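# Sort bronze bushings from turntable into crate

## Task

Transfer every bronze bushing from the turntable into the crate while all steel bushings stay on the turntable. The crate must stay level and seated inside its corner guides. The result only counts if it holds with no help from the robot at the end, and anything the robot is still touching at the end must not settle by more than about a fingernail's width once released.

## Robot and tools

ROBOT. Two six-joint UR12e-style arms, left_arm and right_arm, each with a parallel two-finger gripper that opens to 50 mm. Base positions in the scene frame: left_arm at (-0.092, +0.611, 0) m, right_arm at (-0.094, -0.651, 0) m, both turned only slightly about z. The scene frame has its origin on the table surface midway between the arms, +z up, +x pointing out over the table, and left_arm on the +y side. The arm names do not tell you which side of a picture an arm appears on.

GRIPPER GEOMETRY. The fingers extend along the gripper's own +z axis and close along its x axis. end_effector_position is the point midway between the pads; the fingertips reach 17.5 mm further. A flat block projects roughly 9 cm from the last joint's axis toward the gripper's -y side and rotates with it, so watch its clearance. Spinning only wrist 3 moves the pad midpoint around a 25 mm circle.

execute_actions. Argument actions is a list holding zero or one item; pictures (true/false) chooses whether camera images come back (default: they do). An empty list only reports the current state. A move item is {"rows": [...], "steps": n}: 1 to 15 rows, n from 1 to 15 (default 15), each step lasting 1/30 s; one row per step, the final row repeating if rows run out. A wait item is {"steps": n} with n up to 300, counted from the previous result, with your thinking time included. A refused call does nothing.

ROW LAYOUT. Each row is one flat list of 18 numbers covering both arms, even when only one moves. Numbers 1-9 belong to left_arm, 10-18 to right_arm. For each arm: six absolute joint target angles in radians (shoulder pan, shoulder lift, elbow, wrist 1, wrist 2, wrist 3, same order as the Joint positions line), then gripper position, force_limit and speed, each in [-1, 1]. Joint ranges, left_arm: pan -3.142..3.142, lift -6.283..6.283, elbow 0..3.142, wrists -6.283..6.283. right_arm: pan 0..6.283, lift -6.283..6.283, elbow -3.142..0, wrists -6.283..6.283. A target more than 0.010 rad beyond a range end, and further out than the current angle, gets the call refused. True ends may differ from these by up to 0.010 rad; targets past a true end are clipped there and may produce a "joint sent to its limit" line (possibly about an earlier move). Not seeing that line does not prove there is room left.

GRIPPER NUMBERS. position: +1 fully open (50 mm), about -0.65 pads touching; send -1 to grasp, letting the fingers close until the object stops them. force_limit per pad: -1 about 20 N, 0 about 102 N, +1 about 185 N (actual grip may be ~17 % more). speed of gap change: -1 is 20 mm/s, 0 is 85, +1 is 150. Fingers stay put until the position changes by at least 0.01; only then do new force or speed values apply, so open first to regrip more softly. To leave a gripper alone, resend its last three values exactly (0 is a real command). After a grip at force_limit -1 the status stays 2 even if the part falls out, and on a fixed off-center object that grip fades within about a minute.

MOTION. Targets are smoothed with about 0.17 s lag. Each step the commanded target is held within 0.383 rad of the measured angle for pan and lift and 0.575 rad for the other joints, and all targets are scaled back if they would put the gripper over 100 mm from where it is. Large moves therefore take several calls and may not be finished when the result arrives. Between calls the arms keep heading for the last row sent until everything nearly stops or a step is HELD; after that only a new action moves them further.

RESULTS. The state line gives each gripper's position (m), quaternion wxyz and linear/angular velocity in the scene frame; positions get less accurate at long reach. Joint positions and Joint velocities list each arm's joints (rad, rad/s). Joint torques are total drive output with offsets, drift and noise, not pure contact load. Wrist force and Wrist torque are per arm in the end effector's own axes, with held weight and acceleration included, offsets up to ~5.5 N, noise up to ~3.4 N, saturation near 100 N; "no reading" is normal at the start. object_status: 0 moving, 1 blocked while opening, 2 blocked while closing (a real grasp), 3 reached target or pads met (likely empty). position_measured in counts: opening ≈ (250 - counts) × 0.202 mm. HELD marks steps where your row was partly or fully not sent; "joint command not followed" means a clearance check altered joint targets while the rest ran. MOTOR HOT appears at 70 °C.

zoom_image. camera is one of cam_head_left, cam_head_right, cam_high, cam_low, cam_left_wrist, cam_right_wrist (all 672x504); region is [x0, y0, x1, y1] in that camera's pixels from the top-left, no larger than 504 by 504. It enlarges the latest image.

read_manual. Optional section "licences" (the only one); returns URDF notice texts, no motion.

finished_scene. Argument scene: the integer number of the scene being closed. Replying without any tool call also ends the run.

AVOID. Contact torque hitting a joint's load limit (pan/lift 293, elbow 133, wrists 48 N m, held weight included) or any outside force of 150 N stops that arm for 10 s. Reaching 85 °C brakes an arm until it cools. Do not let the arms collide or press on each other. Do not knock anything off the table, tip the crate or shift it out of its guides, drop or slam bushings, or shove hard. Occasional tugs may act on a held part or nudge loose items, so keep grasps firm. Release each bronze bushing so it rests in the crate on its own, and back away before finishing.

Each tool is called as name(argument=value, ...), one argument or row to a line, values as JSON.

## Session

execute_actions(
  actions=[],
)

Scene clock: 0.00 s of 7600.00 s.
left_arm: end_effector_position=(+0.9216, +0.8475, +0.1368) position_measured=3 object_status=3 end_effector_quat_wxyz=(-0.066, +0.902, +0.408, -0.121) end_effector_velocity=(+0.001, +0.000, +0.001) end_effector_angular_velocity=(+0.000, -0.001, +0.000) | right_arm: end_effector_position=(+0.6223, -0.3208, +0.3320) position_measured=3 object_status=3 end_effector_quat_wxyz=(-0.055, +0.761, +0.647, -0.012) end_effector_velocity=(-0.001, +0.001, -0.000) end_effector_angular_velocity=(-0.000, +0.001, +0.001)
Joint positions: left_arm=[-0.003 -0.742  0.994 -1.548 -1.541  0.753] | right_arm=[ 3.656 -1.795 -1.606 -1.349  1.677  0.751]
Joint velocities: left_arm=[-0.    -0.    -0.001 -0.    -0.    -0.   ] | right_arm=[ 0.001  0.001 -0.001 -0.    -0.     0.001]
Joint torques (N m, as the arm reports them, + toward a larger angle): no reading
Motor temperatures (°C, as the motors report them): left_arm=[20 22 20 30 24 29] | right_arm=[23 23 25 26 27 24]
Wrist force (N, on the end effector, along its own x y z axes, offset not removed): no reading
Wrist torque (N m, same axes, about the end effector's origin, offset not removed): no reading

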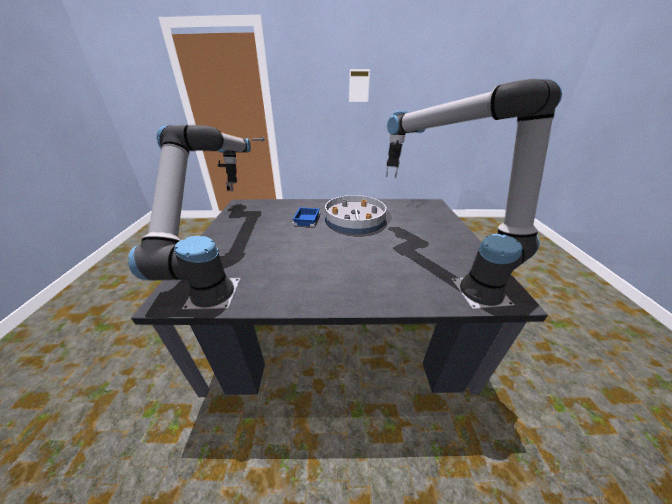

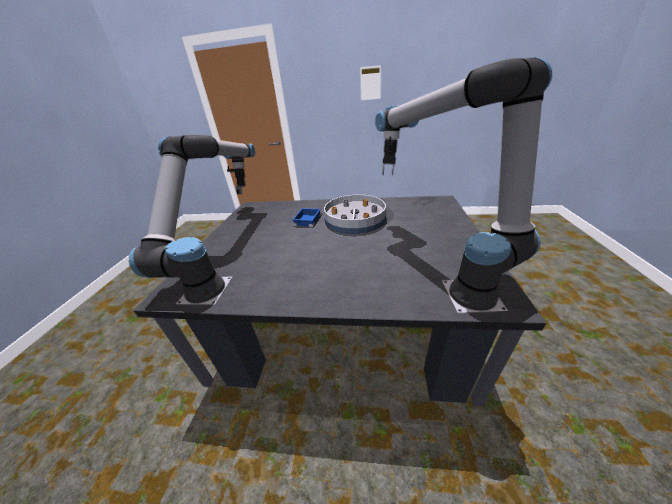

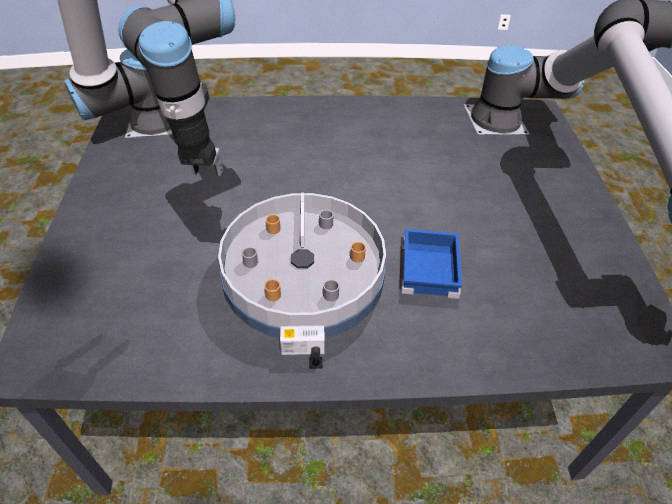

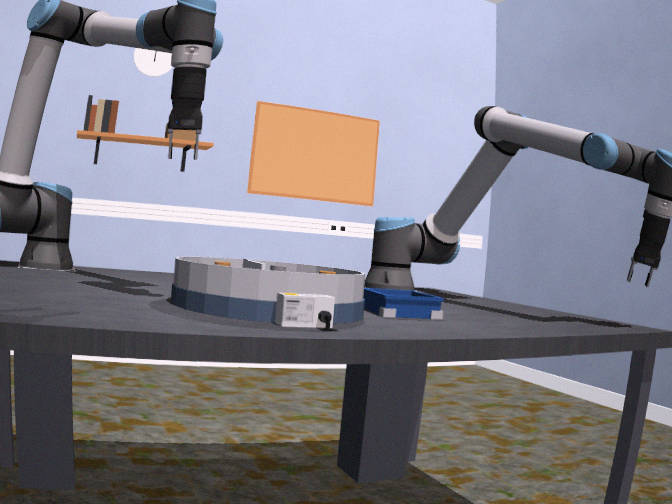

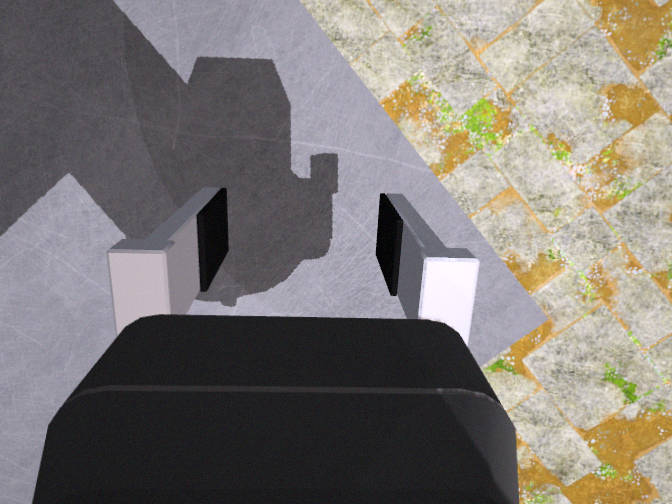

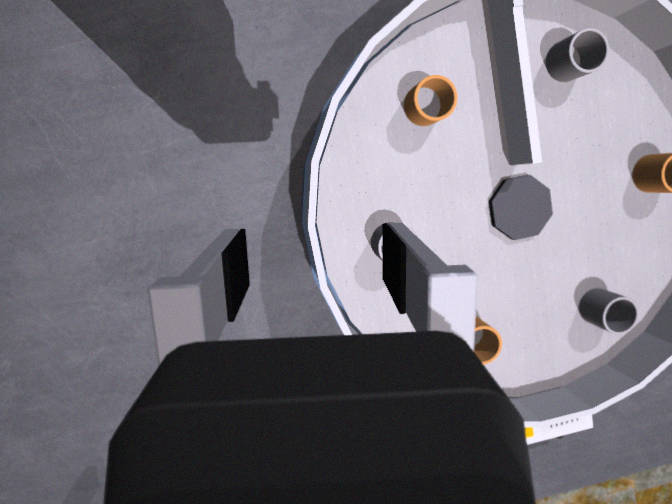

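execute_actions(
  actions=[
    {"rows":[[-1.036,-1.1,1.53,-2.0,-1.571,0.574,1,-0.5,0,3.0,-1.795,-1.606,-1.349,1.677,0.751,1,0,0]]},
  ],
  pictures=false,
)

execute_actions(
  actions=[
    {"steps":50},
  ],
  pictures=false,
)

execute_actions(
  actions=[
    {"rows":[[-1.036,-1.015,1.611,-2.167,-1.571,0.574,1,-0.5,0,3.0,-1.795,-1.606,-1.349,1.677,0.751,1,0,0]]},
  ],
)

Scene clock: 1.23 s of 7600.00 s.
left_arm: end_effector_position=(+0.8891, +0.5698, +0.1731) position_measured=3 object_status=3 end_effector_quat_wxyz=(-0.038, +0.941, +0.332, -0.047) end_effector_velocity=(-0.135, -0.599, +0.039) end_effector_angular_velocity=(-0.059, -0.218, -0.479) | right_arm: end_effector_position=(+0.6919, -0.5844, +0.3320) position_measured=3 object_status=3 end_effector_quat_wxyz=(-0.056, +0.861, +0.506, -0.003) end_effector_velocity=(+0.051, -0.605, +0.000) end_effector_angular_velocity=(-0.000, -0.000, -0.770)
Joint positions: left_arm=[-0.278 -0.939  1.283 -1.794 -1.558  0.652] | right_arm=[ 3.309 -1.795 -1.606 -1.349  1.677  0.751]
Joint velocities: left_arm=[-0.627 -0.298  0.452 -0.378 -0.024 -0.146] | right_arm=[-0.769 -0.     0.     0.    -0.001  0.001]
Joint torques (N m, as the arm reports them, + toward a larger angle): left_arm=[ -28.31 -115.39  -33.04   -6.54   -2.72   -1.77] | right_arm=[-28.23  59.27  50.46   5.14   4.48   2.92]
Motor temperatures (°C, as the motors report them): left_arm=[20 22 20 30 24 29] | right_arm=[23 23 25 26 27 24]
Wrist force (N, on the end effector, along its own x y z axes, offset not removed): left_arm=[4.5 -0.8 0.7] | right_arm=[-3.3 -0.7 -6.6]
Wrist torque (N m, same axes, about the end effector's origin, offset not removed): left_arm=[0.14 -0.85 0.01] | right_arm=[-0.61 0.55 -0.15]
Steps of this call (steps 1 to 22: nothing new was sent; steps 23 to 37: all 15 steps of this action). Readings (joint positions | what the end effector reports):
23: left_arm=[-0.003 -0.743 0.995 -1.549 -1.541 0.752] | right_arm=[3.655 -1.795 -1.606 -1.349 1.677 0.751] | left_arm position_measured=3 object_status=3 | right_arm position_measured=3 object_status=3
24: left_arm=[-0.012 -0.751 1.005 -1.558 -1.543 0.746] | right_arm=[3.646 -1.795 -1.606 -1.349 1.677 0.751] | left_arm position_measured=3 object_status=3 | right_arm position_measured=3 object_status=3
26: left_arm=[-0.053 -0.789 1.057 -1.605 -1.546 0.727] | right_arm=[3.594 -1.795 -1.606 -1.349 1.677 0.751] | left_arm position_measured=3 object_status=3 | right_arm position_measured=3 object_status=3
30: left_arm=[-0.133 -0.854 1.154 -1.686 -1.551 0.695] | right_arm=[3.490 -1.795 -1.606 -1.349 1.677 0.751] | left_arm position_measured=3 object_status=3 | right_arm position_measured=3 object_status=3
37: the state above

Scene clock: 2.90 s of 7600.00 s.
left_arm: end_effector_position=(+0.5516, -0.0401, +0.1888) position_measured=3 object_status=3 end_effector_quat_wxyz=(-0.000, +1.000, -0.000, -0.000) end_effector_velocity=(-0.001, +0.000, -0.001) end_effector_angular_velocity=(+0.001, +0.000, -0.000) | right_arm: end_effector_position=(+0.6750, -0.8263, +0.3318) position_measured=3 object_status=3 end_effector_quat_wxyz=(-0.056, +0.928, +0.367, +0.006) end_effector_velocity=(-0.001, -0.001, +0.000) end_effector_angular_velocity=(+0.000, +0.000, -0.002)
Joint positions: left_arm=[-1.036 -1.1    1.53  -2.    -1.571  0.574] | right_arm=[ 3.    -1.795 -1.606 -1.349  1.677  0.751]
Joint velocities: left_arm=[-0.001 -0.     0.001  0.     0.    -0.   ] | right_arm=[-0.002  0.    -0.    -0.     0.     0.   ]
Joint torques (N m, as the arm reports them, + toward a larger angle): left_arm=[ -18.17 -105.03  -33.76   -6.78   -2.58   -1.72] | right_arm=[-9.16 54.94 55.31  2.08  2.51  3.98]
Motor temperatures (°C, as the motors report them): left_arm=[20 22 20 30 24 29] | right_arm=[23 23 25 26 27 24]
Wrist force (N, on the end effector, along its own x y z axes, offset not removed): left_arm=[6.8 2.7 4.2] | right_arm=[-4.5 0.9 -3.9]
Wrist torque (N m, same axes, about the end effector's origin, offset not removed): left_arm=[0.90 -1.40 -0.08] | right_arm=[-0.16 0.96 -0.12]
Steps of this call (steps 1 to 50: the robot went on to your last target). Readings (joint positions | what the end effector reports):
1: left_arm=[-0.299 -0.949 1.298 -1.807 -1.559 0.648] | right_arm=[3.283 -1.795 -1.606 -1.349 1.677 0.751] | left_arm position_measured=3 object_status=3 | right_arm position_measured=3 object_status=3
2: left_arm=[-0.321 -0.958 1.312 -1.818 -1.560 0.643] | right_arm=[3.257 -1.795 -1.606 -1.349 1.677 0.751] | left_arm position_measured=3 object_status=3 | right_arm position_measured=3 object_status=3
4: left_arm=[-0.364 -0.975 1.338 -1.840 -1.561 0.635] | right_arm=[3.205 -1.795 -1.606 -1.349 1.677 0.751] | left_arm position_measured=3 object_status=3 | right_arm position_measured=3 object_status=3
8: left_arm=[-0.450 -1.003 1.381 -1.876 -1.563 0.621] | right_arm=[3.101 -1.795 -1.606 -1.349 1.677 0.751] | left_arm position_measured=3 object_status=3 | right_arm position_measured=3 object_status=3
50: the state above

Scene clock: 3.40 s of 7600.00 s.
left_arm: end_effector_position=(+0.5511, -0.0395, +0.0819) position_measured=3 object_status=3 end_effector_quat_wxyz=(+0.000, +1.000, -0.000, -0.000) end_effector_velocity=(+0.000, +0.000, -0.010) end_effector_angular_velocity=(-0.003, -0.002, -0.001) | right_arm: end_effector_position=(+0.6750, -0.8263, +0.3318) position_measured=3 object_status=3 end_effector_quat_wxyz=(-0.056, +0.928, +0.367, +0.006) end_effector_velocity=(+0.001, +0.001, +0.001) end_effector_angular_velocity=(+0.001, -0.001, -0.000)
Joint positions: left_arm=[-1.036 -1.016  1.61  -2.165 -1.571  0.574] | right_arm=[ 3.    -1.795 -1.606 -1.349  1.677  0.751]
Joint velocities: left_arm=[ 0.     0.008  0.008 -0.02   0.     0.001] | right_arm=[ 0.    -0.     0.001  0.     0.001  0.001]
Joint torques (N m, as the arm reports them, + toward a larger angle): left_arm=[-18.29 -91.35 -31.59  -6.29  -2.18  -1.87] | right_arm=[-10.82  57.44  54.88   2.3    0.85   3.88]
Motor temperatures (°C, as the motors report them): left_arm=[20 22 20 30 24 29] | right_arm=[23 23 25 26 27 24]
Wrist force (N, on the end effector, along its own x y z axes, offset not removed): left_arm=[5.2 -0.5 -3.5] | right_arm=[-2.8 1.4 -6.4]
Wrist torque (N m, same axes, about the end effector's origin, offset not removed): left_arm=[0.21 -1.12 0.10] | right_arm=[-0.16 0.56 -0.22]
Steps of this call (steps 1 to 15: all 15 steps of this action). Readings (joint positions | what the end effector reports):
1: left_arm=[-1.036 -1.099 1.531 -2.001 -1.571 0.574] | right_arm=[3.000 -1.795 -1.606 -1.349 1.677 0.751] | left_arm position_measured=3 object_status=3 | right_arm position_measured=3 object_status=3
2: left_arm=[-1.036 -1.091 1.538 -2.011 -1.571 0.574] | right_arm=[3.000 -1.795 -1.606 -1.349 1.677 0.751] | left_arm position_measured=3 object_status=3 | right_arm position_measured=3 object_status=3
4: left_arm=[-1.036 -1.057 1.572 -2.070 -1.571 0.574] | right_arm=[3.000 -1.795 -1.606 -1.349 1.677 0.751] | left_arm position_measured=3 object_status=3 | right_arm position_measured=3 object_status=3
8: left_arm=[-1.036 -1.025 1.602 -2.144 -1.571 0.574] | right_arm=[3.000 -1.795 -1.606 -1.349 1.677 0.751] | left_arm position_measured=3 object_status=3 | right_arm position_measured=3 object_status=3
15: the state above

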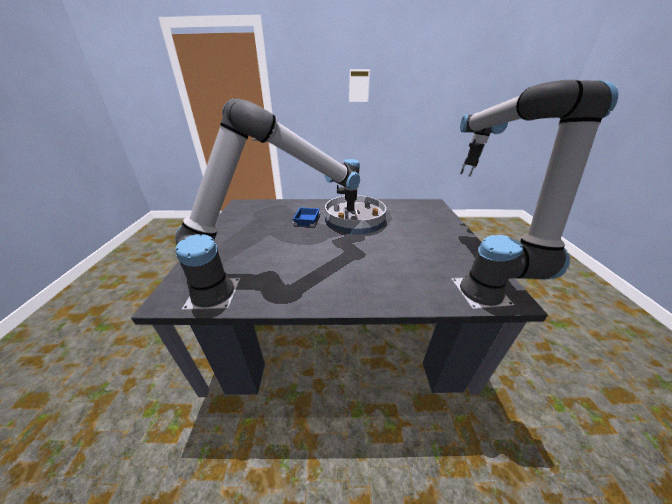

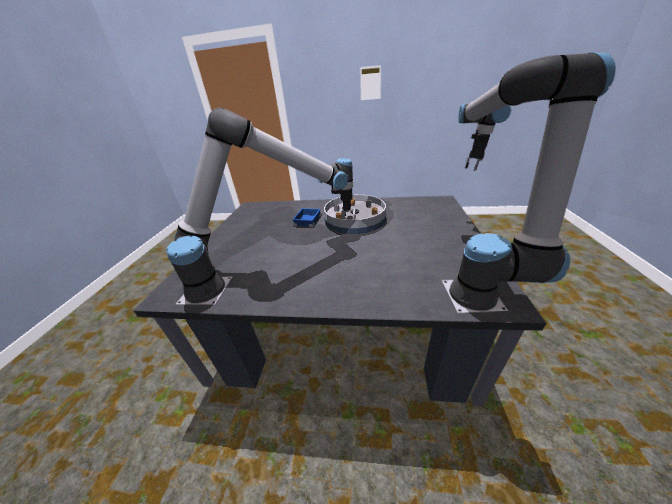

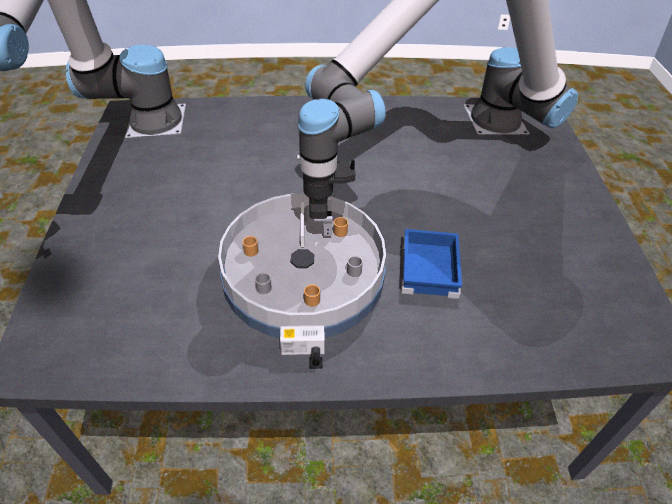

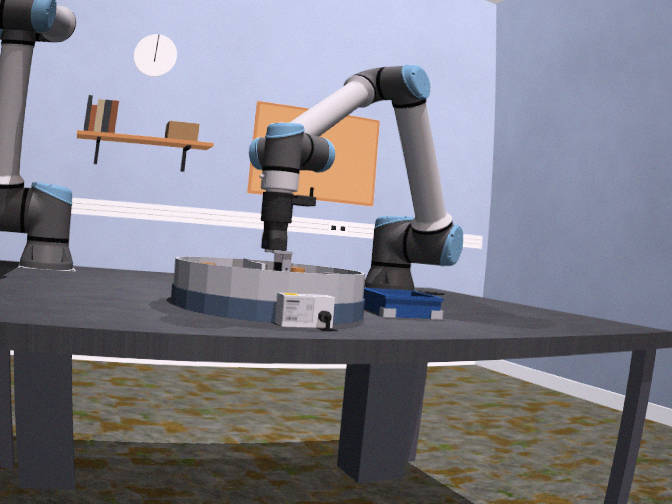

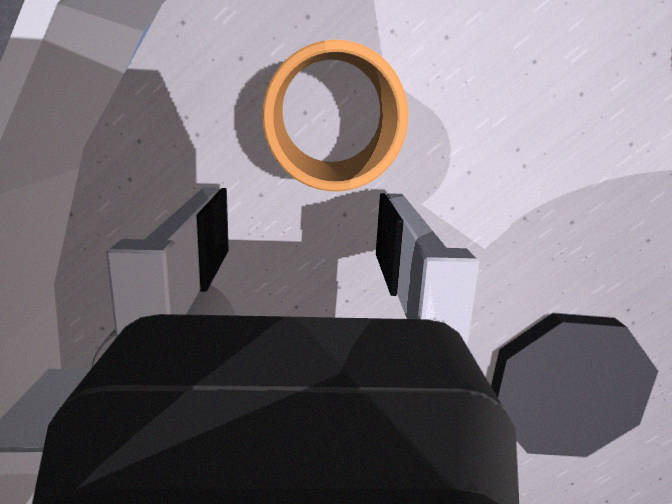

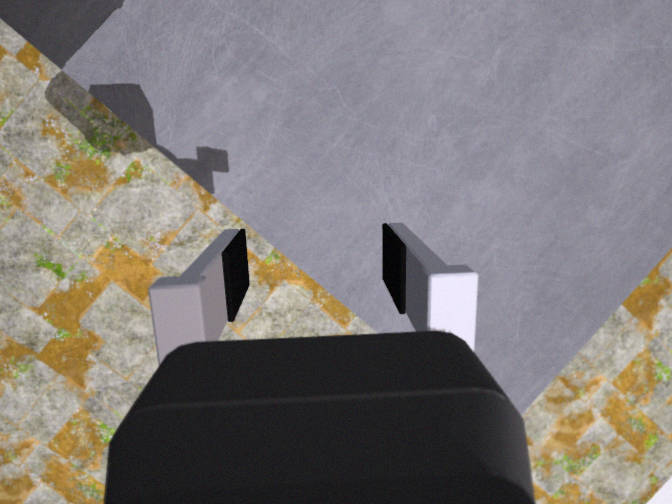

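execute_actions(
  actions=[
    {"rows":[[-1.05,-1.023,1.627,-2.175,-1.571,0.56,1,-0.5,0,3.0,-1.795,-1.606,-1.349,1.677,0.751,1,0,0]],"steps":10},
  ],
)

Scene clock: 4.17 s of 7600.00 s.
left_arm: end_effector_position=(+0.5385, -0.0425, +0.0796) position_measured=3 object_status=3 end_effector_quat_wxyz=(+0.000, +1.000, -0.000, -0.000) end_effector_velocity=(-0.007, -0.002, -0.000) end_effector_angular_velocity=(-0.000, +0.000, -0.000) | right_arm: end_effector_position=(+0.6750, -0.8263, +0.3318) position_measured=3 object_status=3 end_effector_quat_wxyz=(-0.056, +0.928, +0.367, +0.006) end_effector_velocity=(+0.000, +0.000, +0.000) end_effector_angular_velocity=(-0.000, -0.001, +0.000)
Joint positions: left_arm=[-1.049 -1.023  1.626 -2.175 -1.571  0.561] | right_arm=[ 3.    -1.795 -1.606 -1.349  1.677  0.751]
Joint velocities: left_arm=[-0.007 -0.004  0.008 -0.004 -0.    -0.007] | right_arm=[ 0.    -0.     0.     0.001  0.     0.   ]
Joint torques (N m, as the arm reports them, + toward a larger angle): left_arm=[ -12.87 -103.93  -29.93   -6.03   -1.82   -1.34] | right_arm=[-10.61  56.47  54.37   1.96  -1.05   4.4 ]
Motor temperatures (°C, as the motors report them): left_arm=[20 22 20 30 24 29] | right_arm=[23 23 25 26 27 24]
Wrist force (N, on the end effector, along its own x y z axes, offset not removed): left_arm=[5.8 -1.1 -0.7] | right_arm=[-2.8 -6.0 -7.5]
Wrist torque (N m, same axes, about the end effector's origin, offset not removed): left_arm=[-0.07 -1.23 0.09] | right_arm=[-1.57 0.51 -0.25]
Steps of this call (steps 1 to 13: the robot went on to your last target; steps 14 to 23: all 10 steps of this action). Readings (joint positions | what the end effector reports):
14: left_arm=[-1.036 -1.015 1.611 -2.167 -1.571 0.574] | right_arm=[3.000 -1.795 -1.606 -1.349 1.677 0.751] | left_arm position_measured=3 object_status=3 | right_arm position_measured=3 object_status=3
15: left_arm=[-1.039 -1.017 1.614 -2.169 -1.571 0.571] | right_arm=[3.000 -1.795 -1.606 -1.349 1.677 0.751] | left_arm position_measured=3 object_status=3 | right_arm position_measured=3 object_status=3
17: left_arm=[-1.044 -1.020 1.620 -2.172 -1.571 0.566] | right_arm=[3.000 -1.795 -1.606 -1.349 1.677 0.751] | left_arm position_measured=3 object_status=3 | right_arm position_measured=3 object_status=3
21: left_arm=[-1.049 -1.022 1.625 -2.174 -1.571 0.561] | right_arm=[3.000 -1.795 -1.606 -1.349 1.677 0.751] | left_arm position_measured=3 object_status=3 | right_arm position_measured=3 object_status=3
23: the state above

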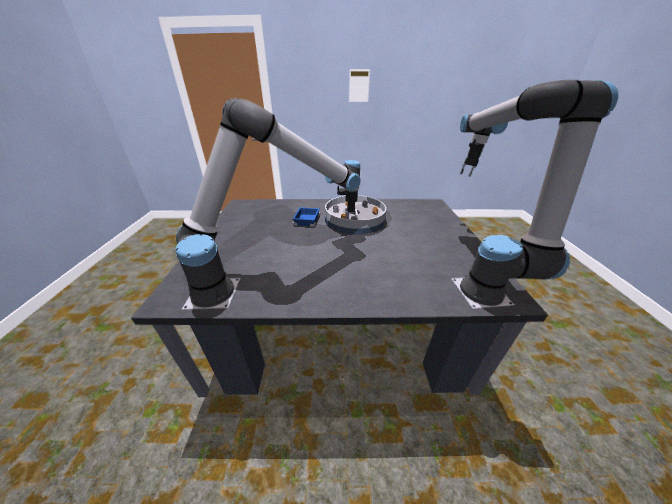

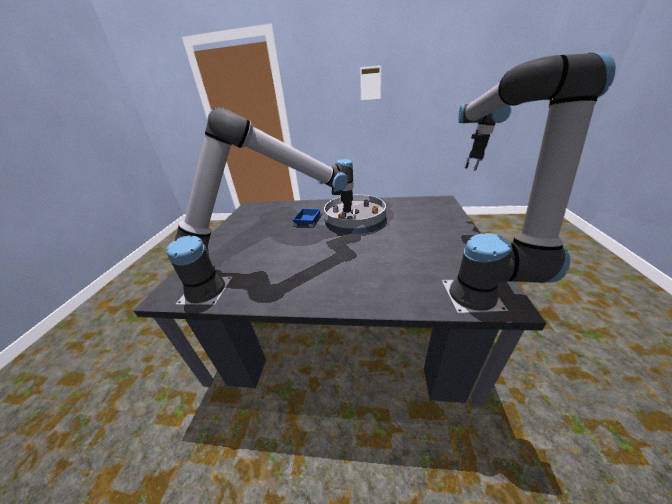

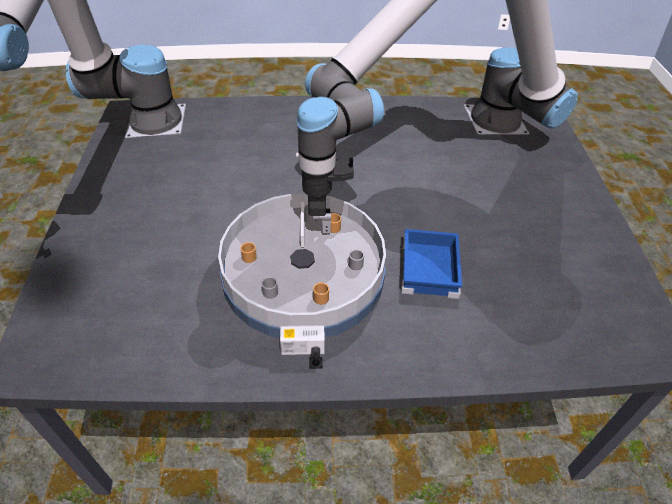

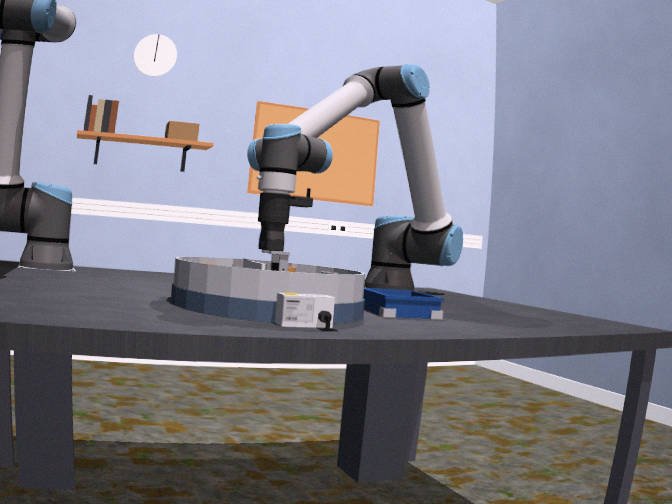

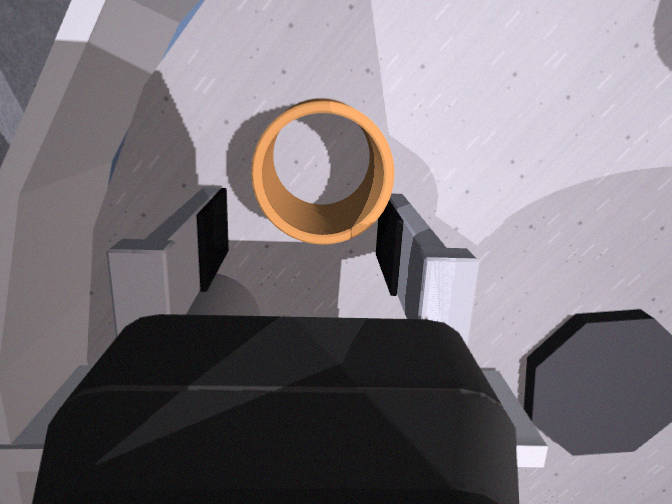

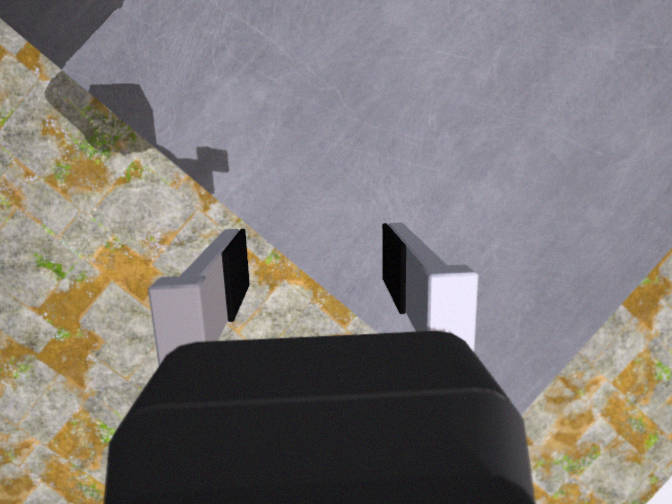

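execute_actions(
  actions=[
    {"steps":27},
  ],
  pictures=false,
)

execute_actions(
  actions=[
    {"rows":[[-1.05,-1.023,1.627,-2.175,-1.571,0.56,-1,-0.5,0,3.0,-1.795,-1.606,-1.349,1.677,0.751,1,0,0]]},
  ],
)

Scene clock: 5.07 s of 7600.00 s.
left_arm: end_effector_position=(+0.5379, -0.0427, +0.0796) position_measured=3 object_status=3 end_effector_quat_wxyz=(+0.000, +1.000, -0.000, -0.000) end_effector_velocity=(+0.000, -0.000, +0.000) end_effector_angular_velocity=(-0.001, -0.001, +0.000) | right_arm: end_effector_position=(+0.6750, -0.8263, +0.3318) position_measured=3 object_status=3 end_effector_quat_wxyz=(-0.056, +0.928, +0.367, +0.006) end_effector_velocity=(+0.000, -0.000, -0.000) end_effector_angular_velocity=(-0.001, -0.000, +0.000)
Joint positions: left_arm=[-1.05  -1.023  1.627 -2.175 -1.571  0.56 ] | right_arm=[ 3.    -1.795 -1.606 -1.349  1.677  0.751]
Joint velocities: left_arm=[ 0.     0.    -0.    -0.001  0.    -0.   ] | right_arm=[ 0.    -0.     0.     0.    -0.001  0.   ]
Joint torques (N m, as the arm reports them, + toward a larger angle): left_arm=[ -15.7  -107.71  -29.69   -6.5    -1.03   -1.69] | right_arm=[-11.44  58.14  54.07   2.33  -2.13   3.93]
Motor temperatures (°C, as the motors report them): left_arm=[20 22 20 30 24 29] | right_arm=[23 23 25 26 27 24]
Wrist force (N, on the end effector, along its own x y z axes, offset not removed): left_arm=[9.2 -2.4 -0.8] | right_arm=[-0.9 -3.3 -2.8]
Wrist torque (N m, same axes, about the end effector's origin, offset not removed): left_arm=[-0.28 -1.93 0.00] | right_arm=[-0.96 0.22 -0.41]
Steps of this call (steps 1 to 15: the robot went on to your last target; steps 16 to 27: nothing new was sent). Readings (joint positions | what the end effector reports):
1: left_arm=[-1.050 -1.023 1.626 -2.175 -1.571 0.560] | right_arm=[3.000 -1.795 -1.606 -1.349 1.677 0.751] | left_arm position_measured=3 object_status=3 | right_arm position_measured=3 object_status=3
2: left_arm=[-1.050 -1.023 1.627 -2.175 -1.571 0.560] | right_arm=[3.000 -1.795 -1.606 -1.349 1.677 0.751] | left_arm position_measured=3 object_status=3 | right_arm position_measured=3 object_status=3
4: left_arm=[-1.050 -1.023 1.627 -2.175 -1.571 0.560] | right_arm=[3.000 -1.795 -1.606 -1.349 1.677 0.751] | left_arm position_measured=3 object_status=3 | right_arm position_measured=3 object_status=3
8: left_arm=[-1.050 -1.023 1.627 -2.175 -1.571 0.560] | right_arm=[3.000 -1.795 -1.606 -1.349 1.677 0.751] | left_arm position_measured=3 object_status=3 | right_arm position_measured=3 object_status=3
27: the state above
All arms were judged still, so your last target was given up. Only a new action makes them travel on or press farther. Fingers that are still opening or closing keep moving.

Scene clock: 5.57 s of 7600.00 s.
left_arm: end_effector_position=(+0.5379, -0.0427, +0.0796) position_measured=65 object_status=2 end_effector_quat_wxyz=(+0.000, +1.000, -0.000, -0.000) end_effector_velocity=(-0.000, -0.001, +0.000) end_effector_angular_velocity=(-0.001, -0.001, +0.000) | right_arm: end_effector_position=(+0.6750, -0.8263, +0.3318) position_measured=3 object_status=3 end_effector_quat_wxyz=(-0.056, +0.928, +0.367, +0.006) end_effector_velocity=(-0.000, -0.001, -0.001) end_effector_angular_velocity=(-0.001, +0.001, -0.000)
Joint positions: left_arm=[-1.05  -1.023  1.627 -2.175 -1.571  0.56 ] | right_arm=[ 3.    -1.795 -1.606 -1.349  1.677  0.751]
Joint velocities: left_arm=[-0.001  0.    -0.001 -0.001  0.    -0.001] | right_arm=[-0.    -0.001 -0.     0.    -0.001 -0.   ]
Joint torques (N m, as the arm reports them, + toward a larger angle): left_arm=[ -15.69 -106.79  -30.77   -6.3    -0.57   -1.74] | right_arm=[-8.12 57.43 55.67  2.28 -2.82  4.01]
Motor temperatures (°C, as the motors report them): left_arm=[20 22 20 30 24 29] | right_arm=[23 23 25 26 27 24]
Wrist force (N, on the end effector, along its own x y z axes, offset not removed): left_arm=[10.0 -4.3 1.8] | right_arm=[-4.5 4.7 -4.3]
Wrist torque (N m, same axes, about the end effector's origin, offset not removed): left_arm=[-0.68 -1.88 -0.04] | right_arm=[0.69 1.01 -0.29]
Steps of this call (steps 1 to 15: all 15 steps of this action). Readings (joint positions | what the end effector reports):
1: left_arm=[-1.050 -1.023 1.627 -2.175 -1.571 0.560] | right_arm=[3.000 -1.795 -1.606 -1.349 1.677 0.751] | left_arm position_measured=11 object_status=0 | right_arm position_measured=3 object_status=3
2: left_arm=[-1.050 -1.023 1.627 -2.175 -1.571 0.560] | right_arm=[3.000 -1.795 -1.606 -1.349 1.677 0.751] | left_arm position_measured=25 object_status=0 | right_arm position_measured=3 object_status=3
4: left_arm=[-1.050 -1.023 1.627 -2.175 -1.571 0.560] | right_arm=[3.000 -1.795 -1.606 -1.349 1.677 0.751] | left_arm position_measured=53 object_status=0 | right_arm position_measured=3 object_status=3
8: left_arm=[-1.050 -1.023 1.627 -2.175 -1.571 0.560] | right_arm=[3.000 -1.795 -1.606 -1.349 1.677 0.751] | left_arm position_measured=65 object_status=0 | right_arm position_measured=3 object_status=3
15: the state above

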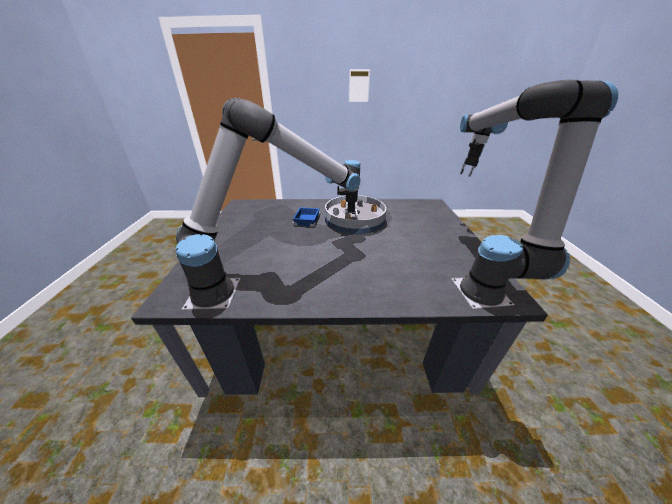

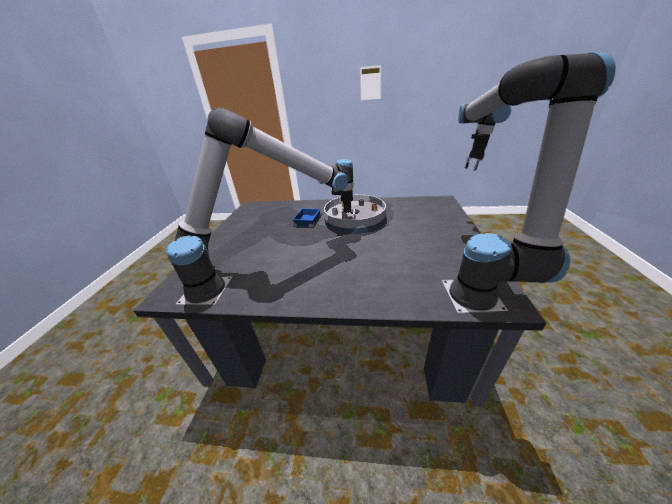

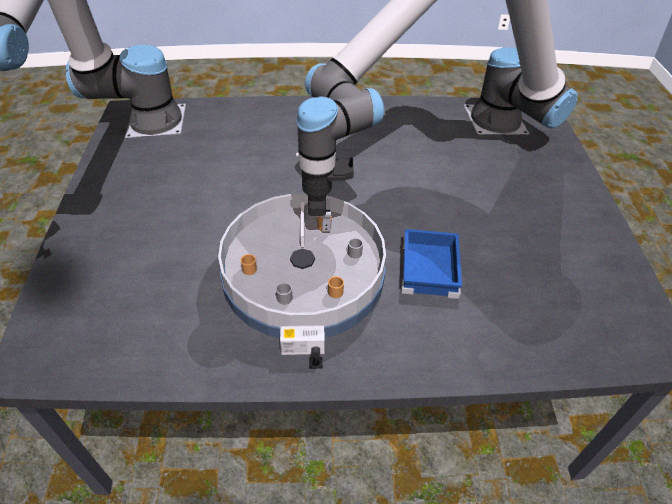

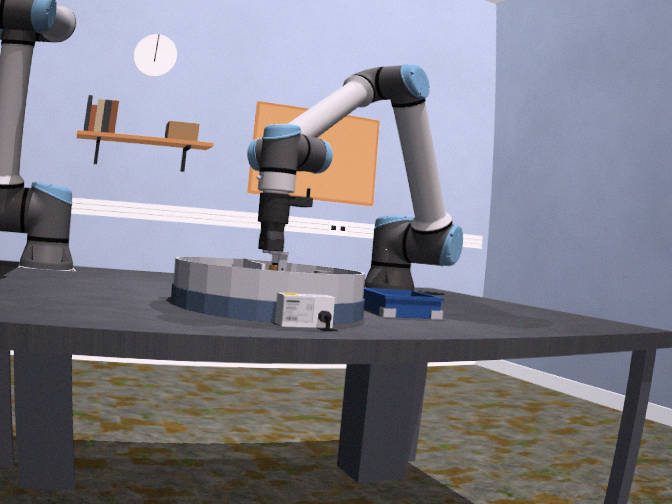

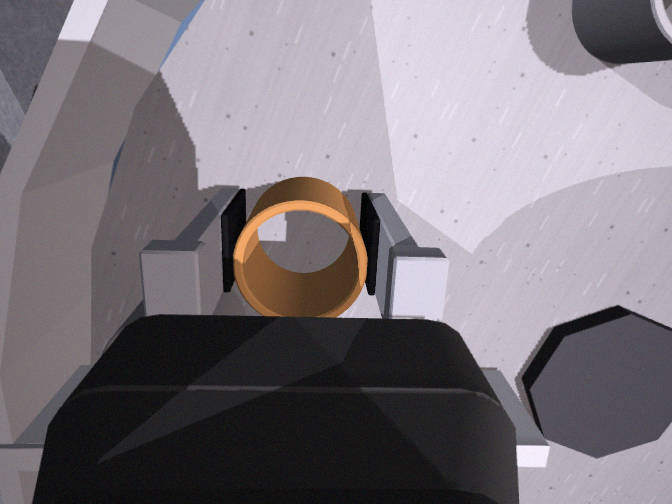

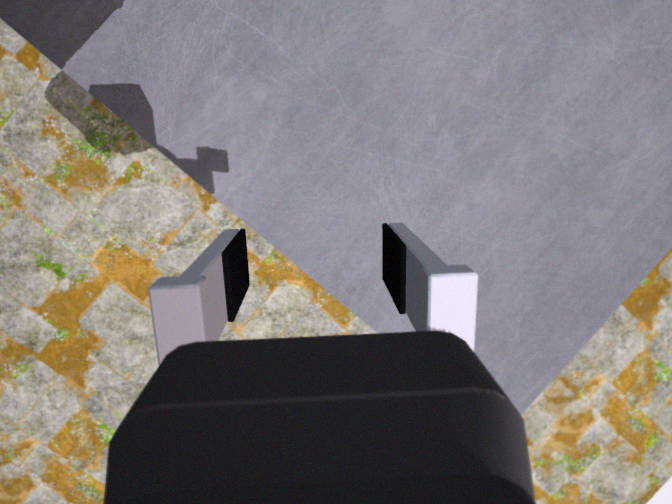

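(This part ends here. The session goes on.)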